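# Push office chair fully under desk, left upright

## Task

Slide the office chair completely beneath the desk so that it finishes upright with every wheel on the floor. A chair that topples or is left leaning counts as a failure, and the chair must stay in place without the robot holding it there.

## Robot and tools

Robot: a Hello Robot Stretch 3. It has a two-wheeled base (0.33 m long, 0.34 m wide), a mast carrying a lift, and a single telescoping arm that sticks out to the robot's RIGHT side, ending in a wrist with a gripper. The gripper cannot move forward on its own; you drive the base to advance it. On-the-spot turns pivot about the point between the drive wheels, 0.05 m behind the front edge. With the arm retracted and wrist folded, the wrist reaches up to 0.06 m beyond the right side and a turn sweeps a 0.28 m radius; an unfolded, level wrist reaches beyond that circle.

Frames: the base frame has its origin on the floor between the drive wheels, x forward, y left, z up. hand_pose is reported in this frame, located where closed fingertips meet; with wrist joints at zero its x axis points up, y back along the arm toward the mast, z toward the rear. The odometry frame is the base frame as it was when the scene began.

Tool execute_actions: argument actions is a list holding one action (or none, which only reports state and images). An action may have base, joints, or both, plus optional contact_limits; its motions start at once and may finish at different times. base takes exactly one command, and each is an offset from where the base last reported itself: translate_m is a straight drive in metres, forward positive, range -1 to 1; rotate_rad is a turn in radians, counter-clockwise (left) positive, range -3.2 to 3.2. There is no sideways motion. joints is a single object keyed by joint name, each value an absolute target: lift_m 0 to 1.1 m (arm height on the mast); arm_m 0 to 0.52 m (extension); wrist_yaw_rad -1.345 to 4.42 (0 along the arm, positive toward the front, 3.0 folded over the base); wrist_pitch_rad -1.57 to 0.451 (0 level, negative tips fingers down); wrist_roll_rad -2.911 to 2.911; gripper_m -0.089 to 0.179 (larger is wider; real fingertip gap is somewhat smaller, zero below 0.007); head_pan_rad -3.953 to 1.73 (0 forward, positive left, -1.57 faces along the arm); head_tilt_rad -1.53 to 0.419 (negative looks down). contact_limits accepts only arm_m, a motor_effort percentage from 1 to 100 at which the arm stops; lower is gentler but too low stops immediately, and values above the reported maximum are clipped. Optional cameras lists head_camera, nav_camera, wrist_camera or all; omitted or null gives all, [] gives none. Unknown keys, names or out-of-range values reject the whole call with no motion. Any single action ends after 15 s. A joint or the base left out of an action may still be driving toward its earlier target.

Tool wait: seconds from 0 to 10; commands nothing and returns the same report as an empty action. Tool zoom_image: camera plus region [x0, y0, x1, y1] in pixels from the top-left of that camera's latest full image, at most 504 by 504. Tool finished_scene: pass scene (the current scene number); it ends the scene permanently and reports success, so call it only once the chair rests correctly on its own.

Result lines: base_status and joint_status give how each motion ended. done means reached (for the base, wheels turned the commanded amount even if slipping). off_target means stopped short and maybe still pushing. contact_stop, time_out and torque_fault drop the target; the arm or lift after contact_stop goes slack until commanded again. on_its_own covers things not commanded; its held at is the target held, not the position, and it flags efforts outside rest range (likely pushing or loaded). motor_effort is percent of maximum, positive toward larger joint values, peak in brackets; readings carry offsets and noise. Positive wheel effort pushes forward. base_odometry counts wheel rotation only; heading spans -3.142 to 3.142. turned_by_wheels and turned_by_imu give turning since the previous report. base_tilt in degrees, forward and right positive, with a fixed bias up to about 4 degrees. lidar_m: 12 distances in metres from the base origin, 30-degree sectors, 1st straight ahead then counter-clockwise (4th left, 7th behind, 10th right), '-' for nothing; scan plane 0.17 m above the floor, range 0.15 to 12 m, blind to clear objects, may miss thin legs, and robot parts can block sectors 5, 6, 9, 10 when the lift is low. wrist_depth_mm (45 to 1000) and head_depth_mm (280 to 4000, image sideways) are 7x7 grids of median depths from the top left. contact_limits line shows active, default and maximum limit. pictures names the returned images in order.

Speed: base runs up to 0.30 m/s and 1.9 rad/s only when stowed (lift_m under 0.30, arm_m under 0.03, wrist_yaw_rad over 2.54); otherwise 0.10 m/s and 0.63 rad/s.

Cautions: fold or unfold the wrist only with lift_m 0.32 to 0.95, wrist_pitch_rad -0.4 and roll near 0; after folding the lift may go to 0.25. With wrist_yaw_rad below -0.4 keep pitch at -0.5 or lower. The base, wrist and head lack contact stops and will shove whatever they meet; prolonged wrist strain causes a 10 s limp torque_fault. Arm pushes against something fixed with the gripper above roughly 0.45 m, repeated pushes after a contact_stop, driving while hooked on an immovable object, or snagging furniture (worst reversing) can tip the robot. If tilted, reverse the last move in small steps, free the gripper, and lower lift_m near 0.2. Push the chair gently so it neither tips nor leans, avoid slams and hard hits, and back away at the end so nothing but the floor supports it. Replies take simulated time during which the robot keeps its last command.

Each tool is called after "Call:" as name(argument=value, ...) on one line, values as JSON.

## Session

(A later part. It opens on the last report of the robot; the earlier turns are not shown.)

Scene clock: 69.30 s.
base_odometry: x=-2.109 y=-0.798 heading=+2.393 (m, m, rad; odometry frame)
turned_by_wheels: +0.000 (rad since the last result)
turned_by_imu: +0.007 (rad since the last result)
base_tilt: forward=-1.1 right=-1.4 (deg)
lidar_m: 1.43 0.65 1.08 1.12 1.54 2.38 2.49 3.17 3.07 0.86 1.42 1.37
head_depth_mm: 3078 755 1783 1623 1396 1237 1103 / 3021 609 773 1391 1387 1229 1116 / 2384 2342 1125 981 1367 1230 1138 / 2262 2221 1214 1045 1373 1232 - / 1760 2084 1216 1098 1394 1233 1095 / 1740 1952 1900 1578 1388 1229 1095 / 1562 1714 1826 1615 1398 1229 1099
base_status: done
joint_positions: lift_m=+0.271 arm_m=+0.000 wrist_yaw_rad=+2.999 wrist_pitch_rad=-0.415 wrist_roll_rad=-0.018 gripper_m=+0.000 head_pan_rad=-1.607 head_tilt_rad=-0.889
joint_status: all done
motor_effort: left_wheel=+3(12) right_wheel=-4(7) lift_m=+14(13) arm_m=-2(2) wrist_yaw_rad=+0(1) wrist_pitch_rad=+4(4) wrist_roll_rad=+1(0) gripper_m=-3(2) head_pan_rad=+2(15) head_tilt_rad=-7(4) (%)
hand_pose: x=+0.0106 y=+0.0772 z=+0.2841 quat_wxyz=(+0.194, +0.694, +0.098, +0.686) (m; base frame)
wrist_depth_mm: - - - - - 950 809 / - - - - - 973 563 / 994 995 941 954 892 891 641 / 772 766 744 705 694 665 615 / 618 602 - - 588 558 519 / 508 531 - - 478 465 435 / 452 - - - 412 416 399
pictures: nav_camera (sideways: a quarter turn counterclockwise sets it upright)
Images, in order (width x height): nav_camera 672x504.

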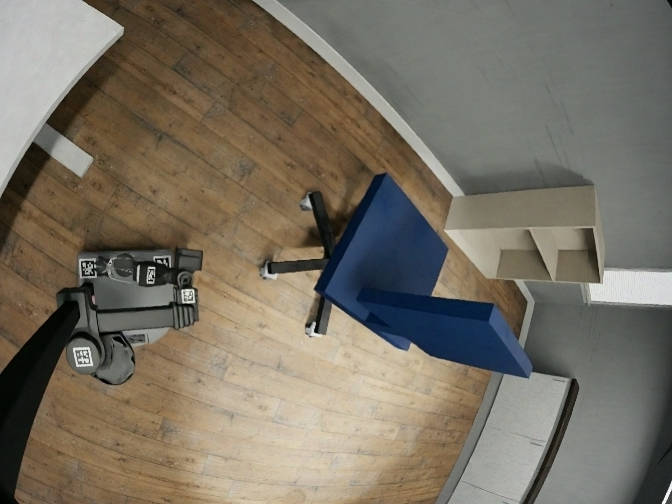

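Call:
execute_actions(actions=[{"base":{"translate_m":0.1},"joints":{"lift_m":0.62}}], cameras=[])

Call:
execute_actions(actions=[{"joints":{"wrist_yaw_rad":0}}], cameras=[])

Call:
execute_actions(actions=[{"joints":{"wrist_pitch_rad":0,"arm_m":0.3}}], cameras=["nav_camera"])

Call:
execute_actions(actions=[{"base":{"translate_m":-0.5},"joints":{"head_pan_rad":-1.8}}], cameras=["nav_camera"])

Scene clock: 73.50 s.
base_odometry: x=-2.182 y=-0.729 heading=+2.393 (m, m, rad; odometry frame)
turned_by_wheels: +0.000 (rad since the last result)
turned_by_imu: +0.001 (rad since the last result)
base_tilt: forward=-1.1 right=-1.3 (deg)
lidar_m: 1.34 0.59 0.58 1.07 1.47 2.46 2.58 3.22 3.12 0.87 1.34 1.29
head_depth_mm: 3049 607 714 1542 1394 1238 1094 / 2957 2370 1210 1001 1400 1274 - / 2353 2289 1213 1050 1357 1271 - / 1760 2128 1210 1098 1396 1270 1122 / 1806 2031 1908 1548 1399 1232 1100 / 1639 1817 1895 1608 1394 1226 1093 / 1455 1602 1771 1624 1394 1224 1099
base_status: done
joint_positions: lift_m=+0.619 arm_m=+0.000 wrist_yaw_rad=+3.000 wrist_pitch_rad=-0.415 wrist_roll_rad=-0.018 gripper_m=+0.000 head_pan_rad=-1.607 head_tilt_rad=-0.889
joint_status: all done
motor_effort: left_wheel=+3(12) right_wheel=-4(8) lift_m=+59(64) arm_m=-2(2) wrist_yaw_rad=+0(1) wrist_pitch_rad=+4(5) wrist_roll_rad=+0(0) gripper_m=-2(3) head_pan_rad=+2(2) head_tilt_rad=-7(7) (%)
hand_pose: x=+0.0105 y=+0.0772 z=+0.6325 quat_wxyz=(+0.194, +0.694, +0.098, +0.686) (m; base frame)
wrist_depth_mm: 436 - 310 275 244 222 201 / - - - - - 969 841 / - - - - - - 913 / - - - - - - 979 / - - - - - 973 - / 963 937 913 855 890 835 850 / 829 834 786 793 792 773 740
pictures: none
No camera images: the call's "cameras" was empty. Leave "cameras" out to get every camera's image.

Scene clock: 76.00 s.
base_odometry: x=-2.182 y=-0.729 heading=+2.393 (m, m, rad; odometry frame)
turned_by_wheels: +0.000 (rad since the last result)
turned_by_imu: +0.000 (rad since the last result)
base_tilt: forward=-1.0 right=-1.2 (deg)
lidar_m: 1.34 0.59 0.58 1.07 1.47 2.46 2.58 3.23 3.11 0.87 1.33 1.29
head_depth_mm: 3043 608 717 1542 1398 1244 1100 / 2898 2344 1205 1000 1392 1274 - / 2346 2309 1215 1045 1364 1271 - / 1761 2099 1216 1093 1422 1216 1115 / 1798 2056 1896 1546 1395 1228 1103 / 1646 1826 1894 1608 1395 1230 1102 / 1458 1604 1780 1611 1400 1224 1098
base_status: not commanded
joint_positions: lift_m=+0.619 arm_m=+0.000 wrist_yaw_rad=+0.002 wrist_pitch_rad=-0.415 wrist_roll_rad=-0.018 gripper_m=+0.000 head_pan_rad=-1.607 head_tilt_rad=-0.889
joint_status: all done
motor_effort: left_wheel=+3(3) right_wheel=-4(4) lift_m=+60(60) arm_m=-2(2) wrist_yaw_rad=-1(2) wrist_pitch_rad=+5(5) wrist_roll_rad=+0(0) gripper_m=-3(3) head_pan_rad=+3(3) head_tilt_rad=-7(7) (%)
hand_pose: x=-0.0211 y=-0.3700 z=+0.6325 quat_wxyz=(+0.698, +0.148, -0.685, -0.144) (m; base frame)
wrist_depth_mm: 907 - - - - 304 - / 945 - - - - 334 - / 975 - - 648 636 533 - / 976 - - 538 485 525 - / - - - - 452 - - / 975 929 928 851 863 830 874 / 815 800 798 791 740 764 768
pictures: none
No camera images: the call's "cameras" was empty. Leave "cameras" out to get every camera's image.

Scene clock: 79.43 s.
base_odometry: x=-2.182 y=-0.729 heading=+2.393 (m, m, rad; odometry frame)
turned_by_wheels: +0.000 (rad since the last result)
turned_by_imu: +0.000 (rad since the last result)
base_tilt: forward=-1.0 right=-1.3 (deg)
lidar_m: 1.34 0.59 0.58 1.07 1.47 2.46 2.58 3.22 3.12 0.87 1.33 1.29
head_depth_mm: 3033 606 713 1552 1398 1250 1098 / 2947 2368 1217 831 - - 1108 / 2334 2306 1250 - 1354 1225 1125 / 1762 2096 1251 1389 1403 1227 1119 / 1802 2065 1913 1544 1393 1228 1096 / 1644 1828 1917 1616 1398 1223 1095 / 1456 1613 1762 1609 1397 1224 1101
base_status: not commanded
joint_positions: lift_m=+0.619 arm_m=+0.300 wrist_yaw_rad=+0.000 wrist_pitch_rad=-0.022 wrist_roll_rad=-0.018 gripper_m=+0.000 head_pan_rad=-1.607 head_tilt_rad=-0.889
joint_status: all done
motor_effort: left_wheel=+3(3) right_wheel=-4(4) lift_m=+60(60) arm_m=+3(4) wrist_yaw_rad=-1(2) wrist_pitch_rad=+6(7) wrist_roll_rad=+0(0) gripper_m=-2(2) head_pan_rad=+2(2) head_tilt_rad=-7(7) (%)
hand_pose: x=-0.0214 y=-0.7003 z=+0.7282 quat_wxyz=(+0.714, +0.008, -0.700, -0.008) (m; base frame)
wrist_depth_mm: 813 - - - - - - / 809 999 - - - - - / 825 - - - - - - / 846 - - - - - - / 861 - - - - - - / 850 - - 574 609 - - / 851 - - 475 464 459 466
pictures: nav_camera (sideways: a quarter turn counterclockwise sets it upright)
Images, in order (width x height): nav_camera 672x504.

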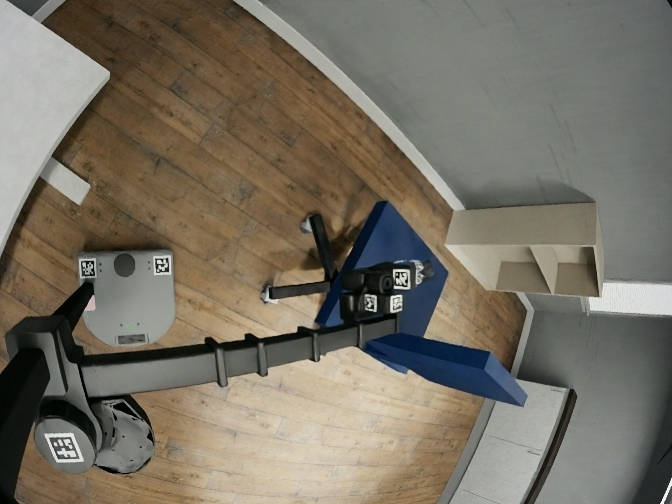

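Scene clock: 85.83 s.
base_odometry: x=-1.816 y=-1.070 heading=+2.393 (m, m, rad; odometry frame)
turned_by_wheels: +0.000 (rad since the last result)
turned_by_imu: -0.001 (rad since the last result)
base_tilt: forward=-1.0 right=-1.3 (deg)
lidar_m: 1.78 0.98 1.28 1.06 1.82 2.02 2.13 2.91 2.86 2.39 0.94 1.72
head_depth_mm: 2442 2355 1916 1613 1399 1229 1112 / 2518 2363 1911 1609 1393 1251 - / 2767 2338 1918 1650 1378 1211 1135 / 3052 2348 1916 - 1406 1228 1121 / 3019 2349 1973 1580 1385 1223 1093 / 2699 2267 1000 1101 1368 1225 1100 / 769 888 1186 1047 1354 1225 1098
base_status: done
joint_positions: lift_m=+0.619 arm_m=+0.300 wrist_yaw_rad=+0.001 wrist_pitch_rad=-0.021 wrist_roll_rad=-0.018 gripper_m=+0.000 head_pan_rad=-1.793 head_tilt_rad=-0.890
joint_status: all done
motor_effort: left_wheel=+3(15) right_wheel=-4(29) lift_m=+59(60) arm_m=+1(2) wrist_yaw_rad=+0(29) wrist_pitch_rad=+6(6) wrist_roll_rad=+0(1) gripper_m=-3(6) head_pan_rad=-3(17) head_tilt_rad=-7(5) (%)
hand_pose: x=-0.0211 y=-0.7005 z=+0.7286 quat_wxyz=(+0.714, +0.008, -0.700, -0.007) (m; base frame)
wrist_depth_mm: - 200 - - - - - / - - - - - - - / - - - - - - - / - - - - - - - / - - - - - - - / - 638 243 - - - - / 494 482 250 - - - -
pictures: nav_camera (sideways: a quarter turn counterclockwise sets it upright)
Images, in order (width x height): nav_camera 672x504.

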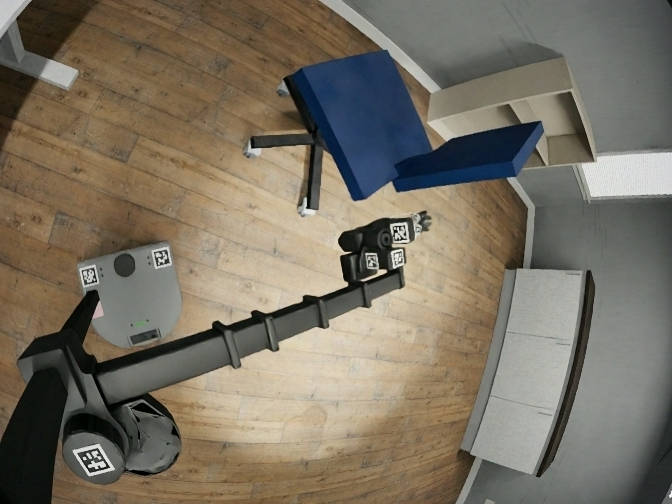

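Call:
execute_actions(actions=[{"joints":{"arm_m":0.15}}], cameras=[])

Call:
execute_actions(actions=[{"base":{"translate_m":0.38}}], cameras=[])

Call:
execute_actions(actions=[{"joints":{"arm_m":0.43}}], cameras=["nav_camera"])

Call:
execute_actions(actions=[{"base":{"translate_m":-0.4}}], cameras=["nav_camera"])

Scene clock: 88.47 s.
base_odometry: x=-1.816 y=-1.070 heading=+2.393 (m, m, rad; odometry frame)
turned_by_wheels: +0.000 (rad since the last result)
turned_by_imu: +0.000 (rad since the last result)
base_tilt: forward=-1.0 right=-1.4 (deg)
lidar_m: 1.78 0.99 1.28 1.07 1.82 2.02 2.13 2.91 2.86 2.39 0.94 1.72
head_depth_mm: 2466 2334 1929 1627 1396 1222 1110 / 2513 2345 1908 1611 1400 1256 - / 2755 2356 1914 1605 - 1227 1131 / 3011 2367 1914 1633 - 1241 1126 / 3054 2361 1913 1615 1364 1226 1097 / 2708 2260 1001 1096 1378 1230 1101 / 773 886 1182 1044 1354 1227 1100
base_status: not commanded
joint_positions: lift_m=+0.619 arm_m=+0.150 wrist_yaw_rad=+0.000 wrist_pitch_rad=-0.021 wrist_roll_rad=-0.018 gripper_m=+0.000 head_pan_rad=-1.793 head_tilt_rad=-0.890
joint_status: all done
motor_effort: left_wheel=+3(3) right_wheel=-4(4) lift_m=+60(60) arm_m=-3(4) wrist_yaw_rad=+0(1) wrist_pitch_rad=+6(6) wrist_roll_rad=+1(0) gripper_m=-3(3) head_pan_rad=-3(3) head_tilt_rad=-7(7) (%)
hand_pose: x=-0.0213 y=-0.5510 z=+0.7286 quat_wxyz=(+0.714, +0.008, -0.700, -0.007) (m; base frame)
wrist_depth_mm: - - 436 - - - - / - - - - - - - / - - - - - - - / - - - - - - - / - - 784 - - - - / 670 634 598 - - - - / 497 497 489 - - - -
pictures: none
No camera images: the call's "cameras" was empty. Leave "cameras" out to get every camera's image.

Scene clock: 93.60 s.
base_odometry: x=-2.094 y=-0.811 heading=+2.393 (m, m, rad; odometry frame)
turned_by_wheels: +0.000 (rad since the last result)
turned_by_imu: +0.002 (rad since the last result)
base_tilt: forward=-1.1 right=-1.3 (deg)
lidar_m: 1.45 0.67 1.09 1.13 1.55 2.36 2.47 3.17 3.05 0.86 1.44 1.39
head_depth_mm: 2631 2346 1910 1611 1394 1230 1123 / 758 842 1873 1622 1393 1243 - / 811 896 1127 1412 - 1231 1135 / 933 1086 1184 1073 - 1226 1126 / 2400 2289 1220 1026 1380 1229 1096 / 2163 2087 1218 1050 1365 1229 1094 / 1706 1986 1855 1575 1400 1229 1101
base_status: done
joint_positions: lift_m=+0.619 arm_m=+0.150 wrist_yaw_rad=+0.000 wrist_pitch_rad=-0.021 wrist_roll_rad=-0.018 gripper_m=+0.000 head_pan_rad=-1.793 head_tilt_rad=-0.890
joint_status: not commanded
motor_effort: left_wheel=+3(8) right_wheel=-4(4) lift_m=+60(60) arm_m=-2(3) wrist_yaw_rad=+0(0) wrist_pitch_rad=+6(6) wrist_roll_rad=+0(0) gripper_m=-2(2) head_pan_rad=-3(3) head_tilt_rad=-7(7) (%)
hand_pose: x=-0.0213 y=-0.5510 z=+0.7286 quat_wxyz=(+0.714, +0.008, -0.700, -0.007) (m; base frame)
wrist_depth_mm: 960 - - - 602 426 330 / 975 - - - 614 420 343 / 952 - - - 644 435 354 / 964 - - - 652 440 372 / 990 - - - - 450 382 / 983 - 666 555 562 - - / - - 485 475 467 462 -
pictures: none
No camera images: the call's "cameras" was empty. Leave "cameras" out to get every camera's image.

Scene clock: 96.90 s.
base_odometry: x=-2.094 y=-0.811 heading=+2.393 (m, m, rad; odometry frame)
turned_by_wheels: +0.000 (rad since the last result)
turned_by_imu: +0.000 (rad since the last result)
base_tilt: forward=-1.0 right=-1.3 (deg)
lidar_m: 1.44 0.67 1.09 1.13 1.55 2.36 2.47 3.15 3.06 0.86 1.44 1.39
head_depth_mm: 2618 2348 1923 1610 1391 1229 1116 / 756 843 1861 1626 1387 1248 - / 813 897 1100 1516 1380 1213 1128 / 933 1095 1288 1067 1389 1228 1123 / 2369 2266 1213 1024 1368 1227 1101 / 2160 2104 1220 1051 1372 1226 1093 / 1691 2013 1877 1585 1404 1227 1097
base_status: not commanded
joint_positions: lift_m=+0.619 arm_m=+0.430 wrist_yaw_rad=+0.000 wrist_pitch_rad=-0.021 wrist_roll_rad=-0.018 gripper_m=+0.000 head_pan_rad=-1.793 head_tilt_rad=-0.890
joint_status: all done
motor_effort: left_wheel=+3(3) right_wheel=-4(4) lift_m=+60(59) arm_m=+2(2) wrist_yaw_rad=-1(2) wrist_pitch_rad=+6(6) wrist_roll_rad=+0(0) gripper_m=-3(2) head_pan_rad=-3(3) head_tilt_rad=-7(6) (%)
hand_pose: x=-0.0214 y=-0.8303 z=+0.7286 quat_wxyz=(+0.714, +0.008, -0.700, -0.007) (m; base frame)
wrist_depth_mm: 840 - - - 446 304 235 / 835 - - - 461 311 236 / 854 - - - 475 318 240 / 836 - - - 475 320 241 / 855 - - - 455 330 248 / 861 - - - - 334 249 / 877 - - 474 463 326 253
pictures: nav_camera (sideways: a quarter turn counterclockwise sets it upright)
Images, in order (width x height): nav_camera 672x504.

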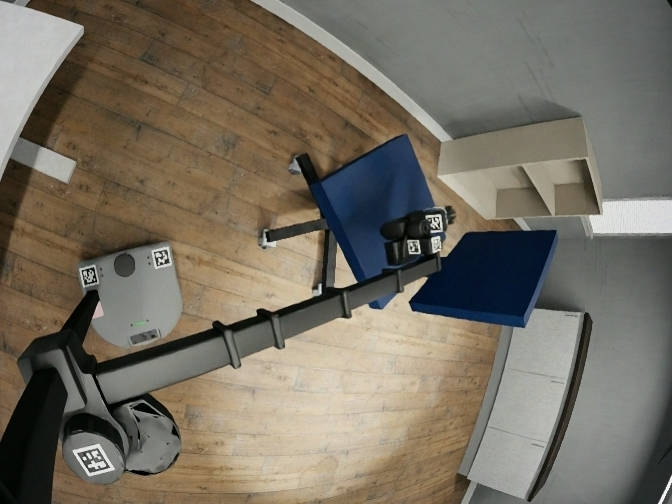

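Scene clock: 102.80 s.
base_odometry: x=-1.801 y=-1.083 heading=+2.393 (m, m, rad; odometry frame)
turned_by_wheels: +0.000 (rad since the last result)
turned_by_imu: -0.001 (rad since the last result)
base_tilt: forward=-1.0 right=-1.3 (deg)
lidar_m: 1.80 1.01 1.29 1.07 1.84 2.00 2.11 2.89 2.85 2.42 0.84 1.73
head_depth_mm: 2470 2354 1925 1615 1395 1233 1115 / 2564 2369 1937 1619 1389 1244 - / 2726 2386 1923 1642 1382 1212 1131 / 3070 2361 2026 1589 1384 1229 1128 / 787 858 1123 1508 1360 1232 1094 / 796 922 1127 1027 1338 1215 1096 / 849 1025 1218 1026 938 1228 1097
base_status: done
joint_positions: lift_m=+0.619 arm_m=+0.430 wrist_yaw_rad=+0.097 wrist_pitch_rad=-0.020 wrist_roll_rad=-0.018 gripper_m=+0.000 head_pan_rad=-1.793 head_tilt_rad=-0.890
joint_status: not commanded
on_its_own: wrist_yaw_rad is held at +0.095, not at your +0.000, by its stall guard, which is not easing now
motor_effort: left_wheel=+3(45) right_wheel=-4(76) lift_m=+59(60) arm_m=+2(2) wrist_yaw_rad=-1(76) wrist_pitch_rad=+6(6) wrist_roll_rad=+0(0) gripper_m=-3(11) head_pan_rad=-3(3) head_tilt_rad=-8(6) (%)
hand_pose: x=+0.0033 y=-0.8292 z=+0.7286 quat_wxyz=(+0.713, +0.041, -0.699, +0.027) (m; base frame)
wrist_depth_mm: - - 294 192 143 141 - / - - 313 200 147 148 - / - - 331 208 151 156 - / - - 357 218 156 - - / - - 381 - 153 - - / - - - 227 153 - - / - 493 462 257 177 - -
pictures: nav_camera (sideways: a quarter turn counterclockwise sets it upright)
Images, in order (width x height): nav_camera 672x504.

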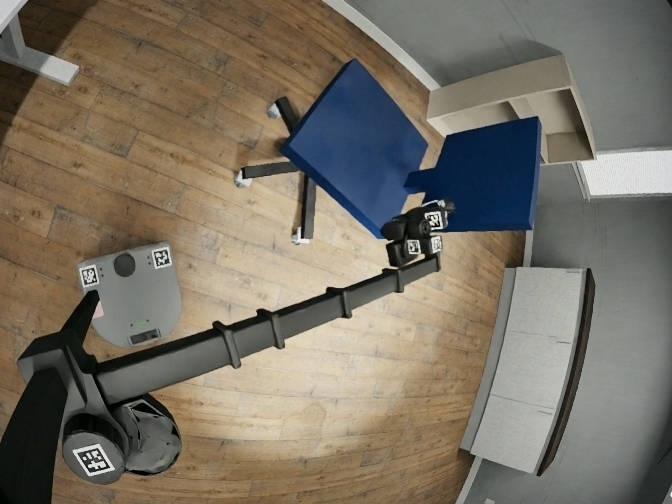

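Call:
execute_actions(actions=[{"joints":{"arm_m":0.0,"wrist_pitch_rad":-0.4,"wrist_yaw_rad":0.3}}], cameras=[])

Call:
execute_actions(actions=[{"joints":{"wrist_yaw_rad":3.0}}], cameras=[])

Call:
execute_actions(actions=[{"joints":{"lift_m":0.27}}], cameras=[])

Call:
execute_actions(actions=[{"base":{"rotate_rad":-1.83}}], cameras=[])

Call:
execute_actions(actions=[{"base":{"translate_m":1.0}}], cameras=[])

Call:
execute_actions(actions=[{"base":{"translate_m":0.35}}], cameras=[])

Call:
execute_actions(actions=[{"base":{"rotate_rad":1.71},"joints":{"head_pan_rad":0.5,"head_tilt_rad":-0.8}}], cameras=["nav_camera"])

Scene clock: 107.70 s.
base_odometry: x=-1.801 y=-1.083 heading=+2.393 (m, m, rad; odometry frame)
turned_by_wheels: +0.000 (rad since the last result)
turned_by_imu: +0.000 (rad since the last result)
base_tilt: forward=-1.0 right=-1.4 (deg)
lidar_m: 1.80 1.01 1.29 1.06 1.84 2.01 2.11 2.89 2.85 2.41 0.84 1.74
head_depth_mm: 2453 2351 1919 1618 1397 1234 1113 / 2519 2359 1929 1614 1396 1276 - / 2724 2343 1914 1605 1385 1270 - / 3021 2358 1919 1616 1388 1271 - / 787 860 1045 1120 1354 1207 1095 / 798 925 1136 1025 1350 1202 1098 / 845 1028 1214 1027 940 1225 1099
base_status: not commanded
joint_positions: lift_m=+0.619 arm_m=+0.000 wrist_yaw_rad=+0.300 wrist_pitch_rad=-0.414 wrist_roll_rad=-0.018 gripper_m=+0.000 head_pan_rad=-1.793 head_tilt_rad=-0.890
joint_status: all done
motor_effort: left_wheel=+3(3) right_wheel=-4(4) lift_m=+60(60) arm_m=-2(3) wrist_yaw_rad=+1(2) wrist_pitch_rad=+4(6) wrist_roll_rad=+0(0) gripper_m=-2(3) head_pan_rad=-3(3) head_tilt_rad=-7(6) (%)
hand_pose: x=+0.0449 y=-0.3602 z=+0.6327 quat_wxyz=(+0.712, +0.248, -0.656, -0.039) (m; base frame)
wrist_depth_mm: - - - - 603 527 - / - - - - 755 - - / - - 684 663 636 - - / - - 534 502 555 - - / - - 455 - - - - / 978 943 924 858 901 890 868 / 818 825 816 762 760 773 754
pictures: none
No camera images: the call's "cameras" was empty. Leave "cameras" out to get every camera's image.

Scene clock: 110.07 s.
base_odometry: x=-1.801 y=-1.083 heading=+2.393 (m, m, rad; odometry frame)
turned_by_wheels: +0.000 (rad since the last result)
turned_by_imu: +0.000 (rad since the last result)
base_tilt: forward=-1.1 right=-1.3 (deg)
lidar_m: 1.80 1.01 1.29 1.06 1.84 2.01 2.11 2.90 2.85 2.41 0.84 1.73
head_depth_mm: 2468 2361 1920 1613 1410 1225 1119 / 2540 2365 1923 1619 1398 1277 - / 2705 2343 1905 1624 1397 1272 - / 3007 2335 1907 1605 1395 1271 - / 785 861 1038 1121 1366 1273 1079 / 797 922 1135 1022 1336 1210 1098 / 849 1028 1218 1020 932 1232 1100
base_status: not commanded
joint_positions: lift_m=+0.619 arm_m=+0.000 wrist_yaw_rad=+2.998 wrist_pitch_rad=-0.414 wrist_roll_rad=-0.018 gripper_m=+0.000 head_pan_rad=-1.793 head_tilt_rad=-0.890
joint_status: all done
motor_effort: left_wheel=+3(3) right_wheel=-4(4) lift_m=+60(60) arm_m=-2(2) wrist_yaw_rad=+1(2) wrist_pitch_rad=+4(4) wrist_roll_rad=+0(0) gripper_m=-3(2) head_pan_rad=-3(2) head_tilt_rad=-8(6) (%)
hand_pose: x=+0.0109 y=+0.0773 z=+0.6327 quat_wxyz=(+0.194, +0.694, +0.097, +0.686) (m; base frame)
wrist_depth_mm: - - - - - - 982 / - - - - - - - / - - - - - - - / - - - - - - - / - - - - - - - / 980 970 933 882 879 888 872 / 835 820 797 779 777 759 755
pictures: none
No camera images: the call's "cameras" was empty. Leave "cameras" out to get every camera's image.

Scene clock: 114.07 s.
base_odometry: x=-1.801 y=-1.083 heading=+2.393 (m, m, rad; odometry frame)
turned_by_wheels: +0.000 (rad since the last result)
turned_by_imu: +0.000 (rad since the last result)
base_tilt: forward=-1.1 right=-1.3 (deg)
lidar_m: 1.80 1.00 1.29 1.06 1.84 2.01 2.12 2.90 2.85 2.41 0.84 1.73
head_depth_mm: 2477 2351 1913 1624 1389 1224 1101 / 2543 2404 1923 1601 1398 1225 1112 / 2684 2366 1920 1616 1391 1226 - / 3044 2344 1913 1626 1394 1231 - / 780 861 1039 1118 1356 1223 1095 / 801 926 1135 1025 1338 1209 1094 / 849 1031 1212 1023 937 1229 1100
base_status: not commanded
joint_positions: lift_m=+0.271 arm_m=+0.000 wrist_yaw_rad=+2.999 wrist_pitch_rad=-0.415 wrist_roll_rad=-0.018 gripper_m=+0.000 head_pan_rad=-1.793 head_tilt_rad=-0.890
joint_status: all done
motor_effort: left_wheel=+3(3) right_wheel=-4(4) lift_m=+14(55) arm_m=-2(2) wrist_yaw_rad=+2(1) wrist_pitch_rad=+4(4) wrist_roll_rad=+0(0) gripper_m=-2(3) head_pan_rad=-3(3) head_tilt_rad=-7(6) (%)
hand_pose: x=+0.0108 y=+0.0772 z=+0.2841 quat_wxyz=(+0.194, +0.694, +0.098, +0.686) (m; base frame)
wrist_depth_mm: - - - - - - 967 / - - - - - - - / - - 978 961 900 864 860 / 780 754 737 737 689 678 657 / 611 598 - - 582 553 544 / 523 524 - - 470 464 459 / 454 - - - 416 412 400
pictures: none
No camera images: the call's "cameras" was empty. Leave "cameras" out to get every camera's image.

Scene clock: 116.47 s.
base_odometry: x=-1.801 y=-1.083 heading=+0.564 (m, m, rad; odometry frame)
turned_by_wheels: -1.830 (rad since the last result)
turned_by_imu: -1.841 (rad since the last result)
base_tilt: forward=-1.1 right=-1.3 (deg)
lidar_m: 2.85 0.84 1.74 1.74 1.01 1.29 1.29 1.06 2.02 2.01 2.37 2.86
head_depth_mm: 1754 2033 1908 1626 1394 1225 1096 / 1763 2052 1915 1612 1408 1223 1117 / 1784 2083 1914 1604 1393 1222 - / 1824 2133 1914 1621 1396 1224 - / 1844 2153 1908 1613 1397 1228 1100 / 1859 2164 1940 1620 1400 1228 1095 / 1885 2166 1920 1610 1400 1226 1097
base_status: done
joint_positions: lift_m=+0.271 arm_m=+0.000 wrist_yaw_rad=+2.999 wrist_pitch_rad=-0.415 wrist_roll_rad=-0.018 gripper_m=+0.000 head_pan_rad=-1.793 head_tilt_rad=-0.890
joint_status: not commanded
motor_effort: left_wheel=+4(12) right_wheel=-4(10) lift_m=+14(13) arm_m=-2(2) wrist_yaw_rad=+1(2) wrist_pitch_rad=+4(4) wrist_roll_rad=+0(1) gripper_m=-3(2) head_pan_rad=-3(2) head_tilt_rad=-7(7) (%)
hand_pose: x=+0.0107 y=+0.0772 z=+0.2841 quat_wxyz=(+0.194, +0.694, +0.098, +0.686) (m; base frame)
wrist_depth_mm: - - - - - - - / - - - - - - - / 838 - 932 928 903 851 728 / 780 736 736 707 698 676 539 / 626 594 - - 590 552 539 / 509 517 - - 474 469 457 / 450 - - - 410 406 403
pictures: none
No camera images: the call's "cameras" was empty. Leave "cameras" out to get every camera's image.

Scene clock: 121.27 s.
base_odometry: x=-0.956 y=-0.548 heading=+0.565 (m, m, rad; odometry frame)
turned_by_wheels: +0.002 (rad since the last result)
turned_by_imu: +0.012 (rad since the last result)
base_tilt: forward=-1.2 right=-1.2 (deg)
lidar_m: 1.90 1.64 1.24 0.40 0.42 1.83 2.03 2.62 2.30 2.30 2.16 1.90
head_depth_mm: 2010 2212 1882 1609 1393 1224 1097 / 2008 2247 1887 1602 1384 1230 1112 / 2043 2273 1905 1601 1390 1225 - / 2051 2270 1910 1598 1387 1220 - / 2083 2280 1902 1605 1391 1214 1099 / 2122 2319 1881 1599 1387 1228 1092 / 2156 2349 1899 1612 1383 1228 1093
base_status: translate_m off_target (by the wheels' count: +0.9998 of +1.0000)
joint_positions: lift_m=+0.271 arm_m=+0.000 wrist_yaw_rad=+3.000 wrist_pitch_rad=-0.416 wrist_roll_rad=-0.018 gripper_m=+0.000 head_pan_rad=-1.794 head_tilt_rad=-0.893
joint_status: not commanded
on_its_own: left_wheel is at rest, and its effort (+61) is outside its rest range (-18 to +18)
motor_effort: left_wheel=+61(72) right_wheel=-2(13) lift_m=+16(17) arm_m=-2(2) wrist_yaw_rad=+1(1) wrist_pitch_rad=+5(5) wrist_roll_rad=+0(0) gripper_m=-2(2) head_pan_rad=-3(2) head_tilt_rad=-4(7) (%)
hand_pose: x=+0.0105 y=+0.0771 z=+0.2837 quat_wxyz=(+0.194, +0.694, +0.099, +0.686) (m; base frame)
wrist_depth_mm: - - - - - - - / - - 440 - - - - / - - 479 935 905 881 836 / 770 616 502 586 650 669 664 / 622 604 - - 577 542 552 / 514 395 - - 468 469 465 / 343 - - - 343 403 398
pictures: none
No camera images: the call's "cameras" was empty. Leave "cameras" out to get every camera's image.

Scene clock: 124.20 s.
base_odometry: x=-0.661 y=-0.361 heading=+0.566 (m, m, rad; odometry frame)
turned_by_wheels: +0.001 (rad since the last result)
turned_by_imu: +0.007 (rad since the last result)
base_tilt: forward=-1.0 right=-1.3 (deg)
lidar_m: 1.57 1.38 1.07 1.37 0.51 2.14 2.37 2.72 2.40 2.40 1.78 1.56
head_depth_mm: 2077 2260 1907 1597 1391 1229 1095 / 2110 2281 1904 1603 1391 1223 1110 / 2130 2302 1909 1610 1396 1228 - / 2142 2350 1908 1615 1390 1228 - / 2162 2347 1905 1611 1392 1230 1097 / 2224 2329 1893 1609 1392 1228 1100 / 2240 2321 1918 1602 1388 1222 1091
base_status: done
joint_positions: lift_m=+0.271 arm_m=+0.000 wrist_yaw_rad=+3.000 wrist_pitch_rad=-0.416 wrist_roll_rad=-0.018 gripper_m=+0.000 head_pan_rad=-1.794 head_tilt_rad=-0.894
joint_status: not commanded
motor_effort: left_wheel=+17(83) right_wheel=-13(14) lift_m=+17(18) arm_m=-1(2) wrist_yaw_rad=+0(1) wrist_pitch_rad=+5(5) wrist_roll_rad=+0(0) gripper_m=-3(2) head_pan_rad=-3(2) head_tilt_rad=-5(4) (%)
hand_pose: x=+0.0105 y=+0.0772 z=+0.2836 quat_wxyz=(+0.194, +0.694, +0.099, +0.686) (m; base frame)
wrist_depth_mm: - - - - - - - / 434 - - - - - - / 450 889 949 908 879 864 848 / 520 560 668 710 696 683 658 / 465 474 - - 585 559 557 / 504 509 - - 485 471 467 / 453 - - - 416 405 399
pictures: none
No camera images: the call's "cameras" was empty. Leave "cameras" out to get every camera's image.

Scene clock: 126.53 s.
base_odometry: x=-0.661 y=-0.361 heading=+2.276 (m, m, rad; odometry frame)
turned_by_wheels: +1.710 (rad since the last result)
turned_by_imu: +1.719 (rad since the last result)
base_tilt: forward=-1.1 right=-1.3 (deg)
lidar_m: 1.39 0.51 2.13 2.37 2.57 2.40 2.44 1.67 1.56 1.59 1.38 1.08
head_depth_mm: 1471 1605 1753 412 372 1274 1118 / 1637 1810 1998 1736 890 507 1099 / 1859 2072 2142 1744 933 802 746 / 2130 2408 2137 1742 925 806 1022 / 2418 2681 2135 1686 930 802 1116 / 2386 2580 2155 1735 927 837 1101 / 2243 2478 2132 1753 1460 1197 1122
base_status: done
joint_positions: lift_m=+0.271 arm_m=+0.000 wrist_yaw_rad=+3.000 wrist_pitch_rad=-0.416 wrist_roll_rad=-0.018 gripper_m=+0.000 head_pan_rad=+0.493 head_tilt_rad=-0.803
joint_status: all done
motor_effort: left_wheel=-4(12) right_wheel=+5(12) lift_m=+17(17) arm_m=-2(2) wrist_yaw_rad=+0(0) wrist_pitch_rad=+5(4) wrist_roll_rad=+0(0) gripper_m=-3(2) head_pan_rad=+2(32) head_tilt_rad=+2(17) (%)
hand_pose: x=+0.0105 y=+0.0771 z=+0.2836 quat_wxyz=(+0.194, +0.694, +0.099, +0.686) (m; base frame)
wrist_depth_mm: - - - - - - - / - - - - - - - / - 992 959 933 913 815 832 / 790 759 759 703 634 530 462 / 604 602 - - 582 552 408 / 502 517 - - 476 475 347 / 450 - - - 416 409 302
pictures: nav_camera (sideways: a quarter turn counterclockwise sets it upright)
Images, in order (width x height): nav_camera 672x504.

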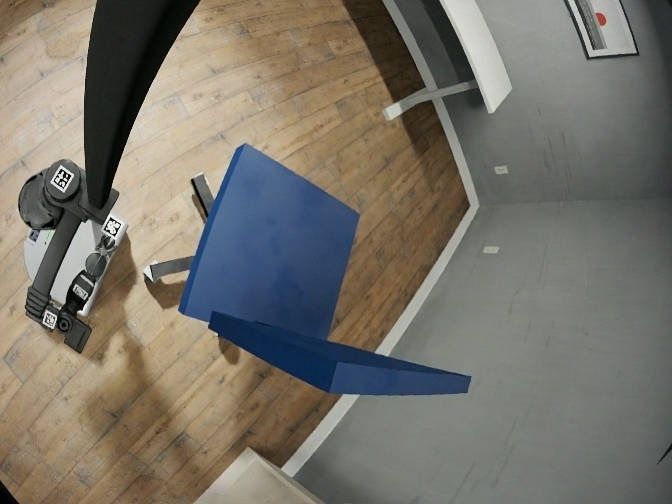

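Call:
execute_actions(actions=[{"base":{"rotate_rad":-1.0}}], cameras=[])

Call:
execute_actions(actions=[{"base":{"translate_m":0.48}}], cameras=[])

Call:
execute_actions(actions=[{"base":{"rotate_rad":1.0}}], cameras=[])

Call:
execute_actions(actions=[{"base":{"translate_m":0.3}}], cameras=[])

Call:
execute_actions(actions=[{"base":{"rotate_rad":1.75},"joints":{"head_pan_rad":0,"head_tilt_rad":-0.8}}], cameras=["nav_camera"])

Scene clock: 128.67 s.
base_odometry: x=-0.661 y=-0.361 heading=+1.276 (m, m, rad; odometry frame)
turned_by_wheels: -1.000 (rad since the last result)
turned_by_imu: -1.006 (rad since the last result)
base_tilt: forward=-1.1 right=-1.3 (deg)
lidar_m: 1.38 1.07 1.41 0.51 2.59 2.37 2.53 2.40 2.46 1.64 1.57 1.61
head_depth_mm: 1149 1290 1557 1600 1463 1273 1120 / 1145 1284 1545 1618 1463 1278 1117 / 1144 1286 1536 1623 1466 1269 1119 / 1151 1323 1534 1671 1465 1275 1121 / 1172 1346 1582 1739 1464 1265 1119 / 1171 1336 1548 1742 1477 1268 720 / 1167 1329 1568 1740 1462 467 710
base_status: done
joint_positions: lift_m=+0.271 arm_m=+0.000 wrist_yaw_rad=+3.000 wrist_pitch_rad=-0.416 wrist_roll_rad=-0.018 gripper_m=+0.000 head_pan_rad=+0.493 head_tilt_rad=-0.803
joint_status: not commanded
motor_effort: left_wheel=+4(12) right_wheel=-5(9) lift_m=+17(17) arm_m=-2(2) wrist_yaw_rad=+0(1) wrist_pitch_rad=+5(5) wrist_roll_rad=+0(1) gripper_m=-2(2) head_pan_rad=+2(2) head_tilt_rad=+2(2) (%)
hand_pose: x=+0.0105 y=+0.0771 z=+0.2836 quat_wxyz=(+0.194, +0.694, +0.099, +0.686) (m; base frame)
wrist_depth_mm: - - - - - - - / - - - - - - - / - - 774 626 914 861 833 / 792 746 633 637 635 676 672 / 620 576 - - 582 540 532 / 508 516 - - 473 470 464 / 447 - - - 411 405 399
pictures: none
No camera images: the call's "cameras" was empty. Leave "cameras" out to get every camera's image.

Scene clock: 132.00 s.
base_odometry: x=-0.522 y=+0.099 heading=+1.276 (m, m, rad; odometry frame)
turned_by_wheels: +0.000 (rad since the last result)
turned_by_imu: +0.004 (rad since the last result)
base_tilt: forward=-1.0 right=-1.3 (deg)
lidar_m: 0.90 0.81 0.69 1.31 0.68 2.78 2.94 2.80 1.93 1.37 1.31 1.46
head_depth_mm: 691 911 1023 1293 1356 1268 1118 / 690 908 1015 1300 1352 1265 1119 / 692 905 1018 1293 1355 1277 1110 / 688 903 1006 1286 1346 1267 1116 / 689 897 1010 1199 1324 1267 1111 / 688 837 834 1037 1437 1262 1116 / 787 893 1101 1322 1462 1260 1115
base_status: done
joint_positions: lift_m=+0.271 arm_m=+0.000 wrist_yaw_rad=+3.000 wrist_pitch_rad=-0.416 wrist_roll_rad=-0.018 gripper_m=+0.000 head_pan_rad=+0.493 head_tilt_rad=-0.803
joint_status: not commanded
motor_effort: left_wheel=+3(12) right_wheel=-4(7) lift_m=+18(18) arm_m=-2(2) wrist_yaw_rad=+0(1) wrist_pitch_rad=+5(5) wrist_roll_rad=+0(0) gripper_m=-2(3) head_pan_rad=+2(2) head_tilt_rad=+2(2) (%)
hand_pose: x=+0.0105 y=+0.0771 z=+0.2836 quat_wxyz=(+0.194, +0.694, +0.099, +0.686) (m; base frame)
wrist_depth_mm: - - - - - 897 657 / - - - - - 946 721 / 654 911 935 931 912 840 639 / 583 619 714 740 702 676 602 / 592 599 - - 585 550 542 / 509 515 - - 477 467 459 / 450 - - - 409 407 405
pictures: none
No camera images: the call's "cameras" was empty. Leave "cameras" out to get every camera's image.

Scene clock: 133.83 s.
base_odometry: x=-0.522 y=+0.099 heading=+2.276 (m, m, rad; odometry frame)
turned_by_wheels: +1.000 (rad since the last result)
turned_by_imu: +1.006 (rad since the last result)
base_tilt: forward=-1.1 right=-1.4 (deg)
lidar_m: 0.69 1.26 0.68 0.69 2.99 2.80 2.05 1.39 1.31 1.53 0.90 0.94
head_depth_mm: 1039 1132 1248 1405 1461 1273 1122 / 1154 1279 1431 1608 1474 1272 1118 / 1297 1458 1681 1740 1474 1268 1120 / 1490 1712 1946 1738 1456 1271 1118 / 1756 2086 2160 1754 1457 1261 1120 / 2167 2516 2067 821 976 1220 1119 / 2485 2672 609 671 747 867 1118
base_status: done
joint_positions: lift_m=+0.271 arm_m=+0.000 wrist_yaw_rad=+3.000 wrist_pitch_rad=-0.416 wrist_roll_rad=-0.018 gripper_m=+0.000 head_pan_rad=+0.493 head_tilt_rad=-0.803
joint_status: not commanded
motor_effort: left_wheel=-4(10) right_wheel=+4(11) lift_m=+18(17) arm_m=-2(2) wrist_yaw_rad=+0(1) wrist_pitch_rad=+5(5) wrist_roll_rad=+0(0) gripper_m=-3(2) head_pan_rad=+2(2) head_tilt_rad=+2(1) (%)
hand_pose: x=+0.0105 y=+0.0771 z=+0.2836 quat_wxyz=(+0.194, +0.694, +0.099, +0.686) (m; base frame)
wrist_depth_mm: - - - - - - - / - - - - - - - / - - 973 820 762 851 840 / 776 767 713 688 674 611 643 / 619 600 - - 578 556 544 / 503 519 - - 469 466 461 / 462 - - - 414 404 396
pictures: none
No camera images: the call's "cameras" was empty. Leave "cameras" out to get every camera's image.

Scene clock: 136.57 s.
base_odometry: x=-0.716 y=+0.327 heading=+2.276 (m, m, rad; odometry frame)
turned_by_wheels: +0.000 (rad since the last result)
turned_by_imu: +0.002 (rad since the last result)
base_tilt: forward=-1.1 right=-1.3 (deg)
lidar_m: 0.71 0.91 2.02 0.66 3.29 3.06 2.24 1.53 1.45 0.82 0.71 0.40
head_depth_mm: 738 804 887 998 1138 1220 1014 / 820 907 1016 1165 1343 1265 1118 / 929 1038 1189 1392 1456 1263 1115 / 1074 1225 1444 1655 1459 1263 1116 / 1255 1482 1806 1737 1463 1267 1116 / 1524 1877 2079 1745 1459 1269 1112 / 1952 2471 2124 1740 1467 1269 1117
base_status: done
joint_positions: lift_m=+0.271 arm_m=+0.000 wrist_yaw_rad=+3.000 wrist_pitch_rad=-0.416 wrist_roll_rad=-0.018 gripper_m=+0.000 head_pan_rad=+0.493 head_tilt_rad=-0.803
joint_status: not commanded
motor_effort: left_wheel=-5(9) right_wheel=+5(11) lift_m=+17(17) arm_m=-2(2) wrist_yaw_rad=-1(1) wrist_pitch_rad=+5(5) wrist_roll_rad=+0(0) gripper_m=-2(3) head_pan_rad=+2(2) head_tilt_rad=+2(2) (%)
hand_pose: x=+0.0105 y=+0.0771 z=+0.2836 quat_wxyz=(+0.194, +0.694, +0.099, +0.686) (m; base frame)
wrist_depth_mm: - - - - - - - / - - 740 - - - - / - 960 710 814 860 861 847 / 778 611 744 639 691 677 659 / 622 604 - - 580 561 544 / 507 519 - - 473 473 458 / 445 - - - 407 410 400
pictures: none
No camera images: the call's "cameras" was empty. Leave "cameras" out to get every camera's image.

Scene clock: 138.87 s.
base_odometry: x=-0.716 y=+0.327 heading=-2.258 (m, m, rad; odometry frame)
turned_by_wheels: +1.750 (rad since the last result)
turned_by_imu: +1.760 (rad since the last result)
base_tilt: forward=-1.0 right=-1.3 (deg)
lidar_m: 0.66 3.12 3.07 1.87 1.46 1.45 0.83 0.68 0.40 0.74 1.09 2.30
head_depth_mm: 2119 2621 2144 551 695 1245 1123 / 2615 2754 508 560 708 1225 1115 / 2769 2803 510 570 721 1203 1100 / 3025 2697 518 580 739 1240 1118 / 3265 2768 526 593 757 1216 1118 / 3319 2775 526 603 888 1250 1118 / 3092 2796 2001 1701 1462 1264 1122
base_status: done
joint_positions: lift_m=+0.271 arm_m=+0.000 wrist_yaw_rad=+3.000 wrist_pitch_rad=-0.416 wrist_roll_rad=-0.018 gripper_m=+0.000 head_pan_rad=+0.007 head_tilt_rad=-0.803
joint_status: all done
motor_effort: left_wheel=-4(12) right_wheel=+4(13) lift_m=+18(18) arm_m=-2(2) wrist_yaw_rad=+0(0) wrist_pitch_rad=+5(5) wrist_roll_rad=+0(0) gripper_m=-3(3) head_pan_rad=-3(25) head_tilt_rad=+1(3) (%)
hand_pose: x=+0.0105 y=+0.0771 z=+0.2836 quat_wxyz=(+0.194, +0.694, +0.099, +0.686) (m; base frame)
wrist_depth_mm: - - - - - - - / - - - - - - - / - 959 953 915 866 865 840 / 778 744 733 730 693 684 662 / 615 609 - - 572 557 544 / 511 514 - - 474 471 465 / 451 - - - 413 408 402
pictures: nav_camera (sideways: a quarter turn counterclockwise sets it upright)
Images, in order (width x height): nav_camera 672x504.

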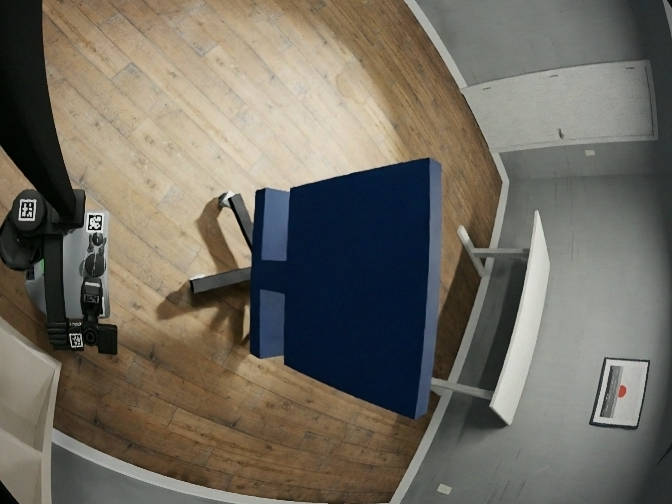

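Well aligned. Push slowly (raise lift to limit speed).

Call:
execute_actions(actions=[{"base":{"translate_m":0.9},"joints":{"lift_m":0.33}}], cameras=["nav_camera"])

Scene clock: 148.57 s.
base_odometry: x=-1.287 y=-0.368 heading=-2.258 (m, m, rad; odometry frame)
turned_by_wheels: +0.000 (rad since the last result)
turned_by_imu: +0.006 (rad since the last result)
base_tilt: forward=-1.1 right=-1.4 (deg)
lidar_m: 0.34 0.35 2.56 2.73 2.19 2.16 1.54 1.14 1.21 1.29 1.90 1.53
head_depth_mm: 1684 1356 2080 1756 1478 300 357 / 1760 1418 2163 1749 1469 300 358 / 1775 2324 2160 1751 933 300 349 / 1771 2460 2092 1749 934 808 338 / 2301 2650 2153 1735 938 806 330 / 2656 2762 2144 1745 932 804 329 / 2542 2651 2158 1739 1407 805 327
base_status: done
joint_positions: lift_m=+0.329 arm_m=+0.000 wrist_yaw_rad=+3.000 wrist_pitch_rad=-0.417 wrist_roll_rad=-0.018 gripper_m=+0.000 head_pan_rad=+0.007 head_tilt_rad=-0.799
joint_status: all done
motor_effort: left_wheel=+10(27) right_wheel=+18(64) lift_m=+59(65) arm_m=-2(2) wrist_yaw_rad=+0(1) wrist_pitch_rad=+5(5) wrist_roll_rad=+0(0) gripper_m=-2(3) head_pan_rad=-3(3) head_tilt_rad=-1(3) (%)
hand_pose: x=+0.0105 y=+0.0771 z=+0.3422 quat_wxyz=(+0.194, +0.694, +0.099, +0.686) (m; base frame)
wrist_depth_mm: - - - - - 175 130 / - - - - - - 134 / - - - - - 981 954 / 899 844 892 829 790 788 755 / 716 695 - - 514 633 562 / 586 573 577 - 527 444 503 / 506 508 - - 466 454 370
pictures: nav_camera (sideways: a quarter turn counterclockwise sets it upright)
Images, in order (width x height): nav_camera 672x504.

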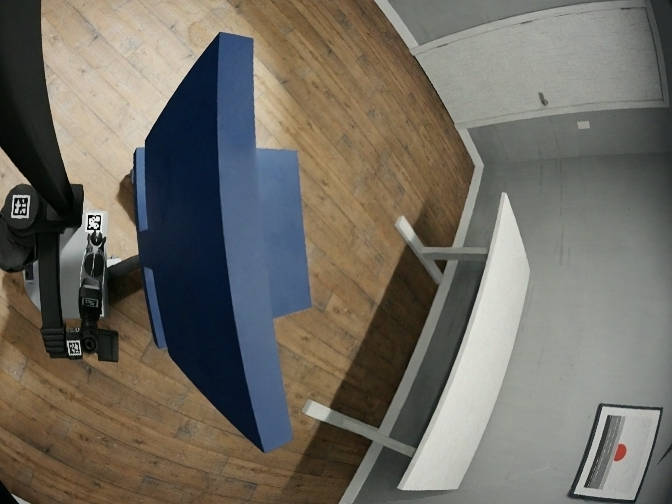

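Call:
execute_actions(actions=[{"base":{"translate_m":0.5}}], cameras=["nav_camera"])

Scene clock: 154.63 s.
base_odometry: x=-1.604 y=-0.755 heading=-2.258 (m, m, rad; odometry frame)
turned_by_wheels: +0.000 (rad since the last result)
turned_by_imu: +0.003 (rad since the last result)
base_tilt: forward=-1.1 right=-1.5 (deg)
lidar_m: 1.44 0.33 2.25 2.43 2.61 2.57 1.62 1.52 1.50 1.61 1.17 1.58
head_depth_mm: 1407 1236 978 1755 1479 313 1096 / 1493 1245 1052 1753 1463 305 455 / 1573 1241 1962 1732 1474 300 375 / 1750 1234 1956 1747 934 300 341 / 1914 1297 2145 1693 932 809 312 / 2084 2484 2141 1734 932 806 - / 2217 2489 2139 1730 1463 802 -
base_status: translate_m off_target (by the wheels' count: +0.4999 of +0.5000)
joint_positions: lift_m=+0.329 arm_m=+0.000 wrist_yaw_rad=+3.000 wrist_pitch_rad=-0.417 wrist_roll_rad=-0.018 gripper_m=+0.000 head_pan_rad=+0.007 head_tilt_rad=-0.799
joint_status: not commanded
on_its_own: right_wheel is at rest, and its effort (+21) is outside its rest range (-18 to +18)
motor_effort: left_wheel=+12(23) right_wheel=+21(31) lift_m=+59(59) arm_m=-2(2) wrist_yaw_rad=+0(1) wrist_pitch_rad=+5(5) wrist_roll_rad=+0(0) gripper_m=-3(2) head_pan_rad=-3(3) head_tilt_rad=+0(0) (%)
hand_pose: x=+0.0105 y=+0.0771 z=+0.3422 quat_wxyz=(+0.194, +0.694, +0.099, +0.686) (m; base frame)
wrist_depth_mm: - - - 279 179 137 110 / - - - - - 150 115 / - - - - - - 908 / 889 838 857 820 780 707 759 / 698 681 - - 662 616 455 / 592 573 564 - 481 431 348 / 502 510 - - 469 469 346
pictures: nav_camera (sideways: a quarter turn counterclockwise sets it upright)
Images, in order (width x height): nav_camera 672x504.

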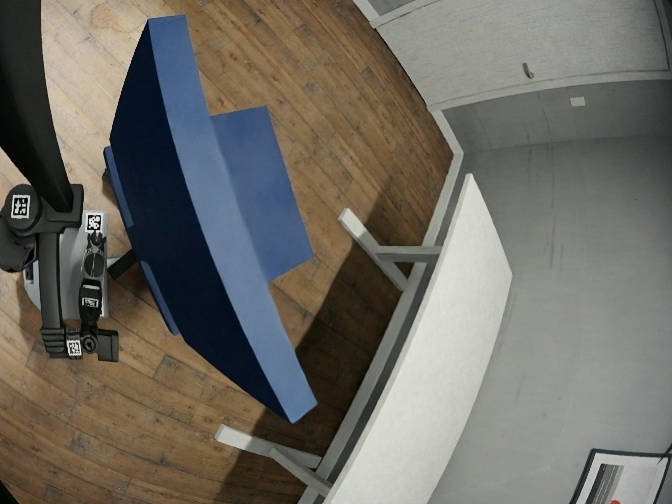

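Call:
execute_actions(actions=[{"base":{"translate_m":-0.3},"joints":{"lift_m":0.27}}], cameras=[])

Call:
execute_actions(actions=[{"base":{"rotate_rad":1.57}}], cameras=[])

Call:
execute_actions(actions=[{"base":{"translate_m":0.8}}], cameras=[])

Call:
execute_actions(actions=[{"base":{"rotate_rad":-1.57}}], cameras=[])

Call:
execute_actions(actions=[{"joints":{"lift_m":0.62,"head_pan_rad":-1.2,"head_tilt_rad":-0.9}}], cameras=[])

Call:
execute_actions(actions=[{"joints":{"wrist_yaw_rad":0}}], cameras=[])

Call:
execute_actions(actions=[{"joints":{"wrist_pitch_rad":0,"arm_m":0.14}}], cameras=["nav_camera"])

Scene clock: 158.17 s.
base_odometry: x=-1.413 y=-0.523 heading=-2.258 (m, m, rad; odometry frame)
turned_by_wheels: +0.000 (rad since the last result)
turned_by_imu: -0.002 (rad since the last result)
base_tilt: forward=-1.0 right=-1.3 (deg)
lidar_m: 0.61 0.62 2.44 2.61 2.36 2.33 1.69 1.33 1.33 1.42 1.85 1.38
head_depth_mm: 1587 1241 1967 1744 1473 1269 1123 / 1678 1291 528 606 1409 1272 1123 / 1757 1362 515 568 735 1245 1123 / 1940 1767 1937 533 677 1139 1107 / 2170 2506 2162 503 629 859 1117 / 2417 2712 2139 476 587 817 1098 / 2443 2605 2144 452 554 789 1101
base_status: done
joint_positions: lift_m=+0.271 arm_m=+0.000 wrist_yaw_rad=+3.000 wrist_pitch_rad=-0.417 wrist_roll_rad=-0.018 gripper_m=+0.000 head_pan_rad=+0.007 head_tilt_rad=-0.799
joint_status: all done
motor_effort: left_wheel=-3(11) right_wheel=+3(17) lift_m=+14(54) arm_m=-2(1) wrist_yaw_rad=+0(1) wrist_pitch_rad=+5(5) wrist_roll_rad=+0(0) gripper_m=-3(3) head_pan_rad=-3(3) head_tilt_rad=+0(0) (%)
hand_pose: x=+0.0105 y=+0.0771 z=+0.2837 quat_wxyz=(+0.194, +0.694, +0.099, +0.686) (m; base frame)
wrist_depth_mm: - - - - - - - / - - - - - - - / - - 947 937 897 833 820 / 791 745 749 713 695 673 486 / 611 605 - - 593 526 530 / 516 513 - - 481 470 461 / 444 - - - 416 407 407
pictures: none
No camera images: the call's "cameras" was empty. Leave "cameras" out to get every camera's image.

Scene clock: 160.37 s.
base_odometry: x=-1.413 y=-0.523 heading=-0.688 (m, m, rad; odometry frame)
turned_by_wheels: +1.570 (rad since the last result)
turned_by_imu: +1.579 (rad since the last result)
base_tilt: forward=-1.1 right=-1.3 (deg)
lidar_m: 2.61 2.36 2.33 1.69 1.33 1.33 1.42 1.85 1.37 0.62 0.62 2.44
head_depth_mm: 2195 2439 2142 1751 1467 1280 1081 / 2349 2572 2172 1743 1468 1265 1119 / 2514 2690 2141 1739 1467 1279 1124 / 2731 2783 2154 1748 1468 1271 1123 / 2972 2790 2148 1750 1479 1269 1117 / 3170 2804 2163 1742 1459 1270 1118 / 2928 2670 2158 1747 1455 1268 1113
base_status: done
joint_positions: lift_m=+0.271 arm_m=+0.000 wrist_yaw_rad=+3.000 wrist_pitch_rad=-0.417 wrist_roll_rad=-0.018 gripper_m=+0.000 head_pan_rad=+0.007 head_tilt_rad=-0.799
joint_status: not commanded
motor_effort: left_wheel=-4(12) right_wheel=+5(12) lift_m=+13(13) arm_m=-2(2) wrist_yaw_rad=+0(1) wrist_pitch_rad=+5(5) wrist_roll_rad=+0(0) gripper_m=-2(2) head_pan_rad=-3(3) head_tilt_rad=+0(1) (%)
hand_pose: x=+0.0105 y=+0.0771 z=+0.2837 quat_wxyz=(+0.194, +0.694, +0.099, +0.686) (m; base frame)
wrist_depth_mm: - - - - - - - / - - - - - - - / - 994 986 938 902 895 847 / 776 761 729 726 693 678 657 / 618 607 - - 579 561 546 / 512 522 - - 475 462 459 / 445 - - - 414 413 404
pictures: none
No camera images: the call's "cameras" was empty. Leave "cameras" out to get every camera's image.

Scene clock: 164.80 s.
base_odometry: x=-0.796 y=-1.031 heading=-0.688 (m, m, rad; odometry frame)
turned_by_wheels: +0.000 (rad since the last result)
turned_by_imu: +0.005 (rad since the last result)
base_tilt: forward=-1.0 right=-1.4 (deg)
lidar_m: 1.91 1.89 1.85 2.00 1.72 1.97 2.12 0.86 0.88 2.31 1.82 1.79
head_depth_mm: 1609 1780 1986 1751 1469 1277 1120 / 1710 1925 2091 1749 1466 1272 1117 / 1857 2089 2140 1750 1469 1274 1124 / 1996 2284 2162 1749 1468 1269 1112 / 2186 2492 2159 1759 1469 1264 1122 / 2374 2679 2146 1741 1469 1271 1121 / 2502 2623 2151 1748 1468 1276 1119
base_status: done
joint_positions: lift_m=+0.271 arm_m=+0.000 wrist_yaw_rad=+3.000 wrist_pitch_rad=-0.417 wrist_roll_rad=-0.018 gripper_m=+0.000 head_pan_rad=+0.007 head_tilt_rad=-0.799
joint_status: not commanded
motor_effort: left_wheel=-5(8) right_wheel=+5(11) lift_m=+13(14) arm_m=-2(2) wrist_yaw_rad=+0(1) wrist_pitch_rad=+5(5) wrist_roll_rad=+0(0) gripper_m=-2(2) head_pan_rad=-3(3) head_tilt_rad=-1(0) (%)
hand_pose: x=+0.0105 y=+0.0771 z=+0.2837 quat_wxyz=(+0.194, +0.694, +0.099, +0.686) (m; base frame)
wrist_depth_mm: - - - - - - - / - - - - - - - / - - - 937 905 879 840 / 781 760 745 712 707 668 670 / 617 601 - - 574 557 540 / 515 515 - - 470 474 461 / 449 - - - 410 406 399
pictures: none
No camera images: the call's "cameras" was empty. Leave "cameras" out to get every camera's image.

Scene clock: 166.97 s.
base_odometry: x=-0.796 y=-1.031 heading=-2.258 (m, m, rad; odometry frame)
turned_by_wheels: -1.570 (rad since the last result)
turned_by_imu: -1.579 (rad since the last result)
base_tilt: forward=-1.1 right=-1.3 (deg)
lidar_m: 2.30 1.82 1.79 1.91 1.88 1.86 2.00 1.72 1.98 2.12 0.87 0.87
head_depth_mm: 2064 2297 2148 1750 1446 1270 1124 / 2204 2462 2159 1747 1478 1271 1120 / 2357 2575 2154 1747 1462 1267 1123 / 2434 2646 2125 1749 1463 1273 1116 / 2167 2455 2172 1745 1474 1272 1119 / 1943 2158 2146 1735 1474 1267 1112 / 1769 1956 2077 1738 1473 1262 1115
base_status: done
joint_positions: lift_m=+0.271 arm_m=+0.000 wrist_yaw_rad=+3.000 wrist_pitch_rad=-0.417 wrist_roll_rad=-0.018 gripper_m=+0.000 head_pan_rad=+0.007 head_tilt_rad=-0.799
joint_status: not commanded
motor_effort: left_wheel=+4(11) right_wheel=-5(9) lift_m=+14(14) arm_m=-2(2) wrist_yaw_rad=+0(1) wrist_pitch_rad=+5(5) wrist_roll_rad=+0(1) gripper_m=-2(3) head_pan_rad=-3(3) head_tilt_rad=-1(1) (%)
hand_pose: x=+0.0105 y=+0.0771 z=+0.2837 quat_wxyz=(+0.194, +0.694, +0.099, +0.686) (m; base frame)
wrist_depth_mm: - - - - - - - / - - - - - - - / - - 969 919 879 894 878 / 784 734 743 720 699 658 648 / 614 607 - - 586 551 549 / 513 521 - - 468 470 462 / 449 - - - 415 412 395
pictures: none
No camera images: the call's "cameras" was empty. Leave "cameras" out to get every camera's image.

Scene clock: 170.97 s.
base_odometry: x=-0.796 y=-1.031 heading=-2.258 (m, m, rad; odometry frame)
turned_by_wheels: +0.000 (rad since the last result)
turned_by_imu: +0.000 (rad since the last result)
base_tilt: forward=-1.0 right=-1.4 (deg)
lidar_m: 2.30 1.82 1.79 1.92 1.89 1.85 2.00 1.72 1.97 2.12 0.86 0.88
head_depth_mm: 2349 2352 1902 1603 1386 1230 - / 2571 2343 1900 1606 1393 1223 - / 2490 2347 1909 1609 1394 1277 - / 2276 2258 1865 1549 1389 1232 1096 / 818 643 801 1002 1360 1228 1095 / 1536 2263 1221 1016 1364 1234 1097 / 1463 2210 1215 1020 1339 1233 1098
base_status: not commanded
joint_positions: lift_m=+0.619 arm_m=+0.000 wrist_yaw_rad=+3.000 wrist_pitch_rad=-0.417 wrist_roll_rad=-0.018 gripper_m=+0.000 head_pan_rad=-1.193 head_tilt_rad=-0.889
joint_status: all done
motor_effort: left_wheel=+4(4) right_wheel=-5(5) lift_m=+60(63) arm_m=-2(2) wrist_yaw_rad=-1(0) wrist_pitch_rad=+5(5) wrist_roll_rad=+0(0) gripper_m=-2(2) head_pan_rad=-3(31) head_tilt_rad=-9(22) (%)
hand_pose: x=+0.0105 y=+0.0771 z=+0.6322 quat_wxyz=(+0.194, +0.694, +0.099, +0.686) (m; base frame)
wrist_depth_mm: - - - - - - - / - - - - - - - / - - - - - - - / - - - - - - - / - - - - - - - / 969 939 934 856 906 877 881 / 833 798 802 785 778 771 745
pictures: none
No camera images: the call's "cameras" was empty. Leave "cameras" out to get every camera's image.

Scene clock: 173.47 s.
base_odometry: x=-0.796 y=-1.031 heading=-2.258 (m, m, rad; odometry frame)
turned_by_wheels: +0.000 (rad since the last result)
turned_by_imu: +0.000 (rad since the last result)
base_tilt: forward=-1.0 right=-1.4 (deg)
lidar_m: 2.31 1.82 1.79 1.92 1.88 1.86 2.00 1.72 1.98 2.12 0.87 0.87
head_depth_mm: 2348 2371 1919 1612 1399 1227 - / 2556 2347 1906 1617 1409 - - / 2467 2371 1903 1608 1394 1229 1116 / 2301 2261 1848 1543 1388 1229 1110 / 821 641 806 1001 1359 1225 1095 / 1537 2304 1216 1024 1370 1232 1096 / 1455 2210 1221 1022 1351 1232 1103
base_status: not commanded
joint_positions: lift_m=+0.619 arm_m=+0.000 wrist_yaw_rad=+0.002 wrist_pitch_rad=-0.417 wrist_roll_rad=-0.018 gripper_m=+0.000 head_pan_rad=-1.193 head_tilt_rad=-0.889
joint_status: all done
motor_effort: left_wheel=+4(4) right_wheel=-5(4) lift_m=+60(60) arm_m=-2(2) wrist_yaw_rad=-2(2) wrist_pitch_rad=+5(5) wrist_roll_rad=+0(0) gripper_m=-2(3) head_pan_rad=-3(3) head_tilt_rad=-6(8) (%)
hand_pose: x=-0.0211 y=-0.3698 z=+0.6322 quat_wxyz=(+0.698, +0.148, -0.685, -0.145) (m; base frame)
wrist_depth_mm: 498 - - - - - - / 455 - - - - - - / 487 - - - - - - / 530 - - - - - - / 427 - - - - - - / 409 858 868 870 876 875 866 / 699 835 795 824 778 770 754
pictures: none
No camera images: the call's "cameras" was empty. Leave "cameras" out to get every camera's image.

Scene clock: 175.77 s.
base_odometry: x=-0.796 y=-1.031 heading=-2.258 (m, m, rad; odometry frame)
turned_by_wheels: +0.000 (rad since the last result)
turned_by_imu: +0.000 (rad since the last result)
base_tilt: forward=-0.9 right=-1.3 (deg)
lidar_m: 2.31 1.82 1.79 1.93 1.88 1.86 2.00 1.72 1.97 2.12 0.87 0.88
head_depth_mm: 2362 2360 1930 1653 - - 1118 / 2601 2358 1915 1616 1424 1205 1097 / 2458 2365 1906 1603 1394 1230 1118 / 2335 2300 1858 1543 1384 1224 1109 / 823 643 802 1001 1357 1225 1101 / 1530 2304 1212 1024 1366 1229 1101 / 1462 2218 1215 1023 1347 1222 1097
base_status: not commanded
joint_positions: lift_m=+0.619 arm_m=+0.140 wrist_yaw_rad=+0.001 wrist_pitch_rad=-0.023 wrist_roll_rad=-0.018 gripper_m=+0.000 head_pan_rad=-1.193 head_tilt_rad=-0.889
joint_status: all done
motor_effort: left_wheel=+4(3) right_wheel=-5(5) lift_m=+60(60) arm_m=+2(3) wrist_yaw_rad=+1(1) wrist_pitch_rad=+6(7) wrist_roll_rad=+0(1) gripper_m=-3(2) head_pan_rad=-4(3) head_tilt_rad=-8(8) (%)
hand_pose: x=-0.0213 y=-0.5403 z=+0.7281 quat_wxyz=(+0.714, +0.009, -0.701, -0.008) (m; base frame)
wrist_depth_mm: - - - - - - - / - - - - - - - / - - - - - - - / 552 - - - - - - / 527 - - - - - - / 630 - - - - - - / 515 - - - - - -
pictures: nav_camera (sideways: a quarter turn counterclockwise sets it upright)
Images, in order (width x height): nav_camera 672x504.

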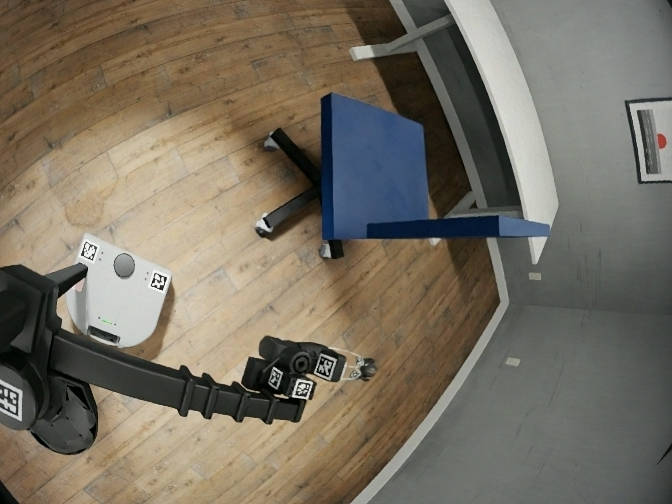

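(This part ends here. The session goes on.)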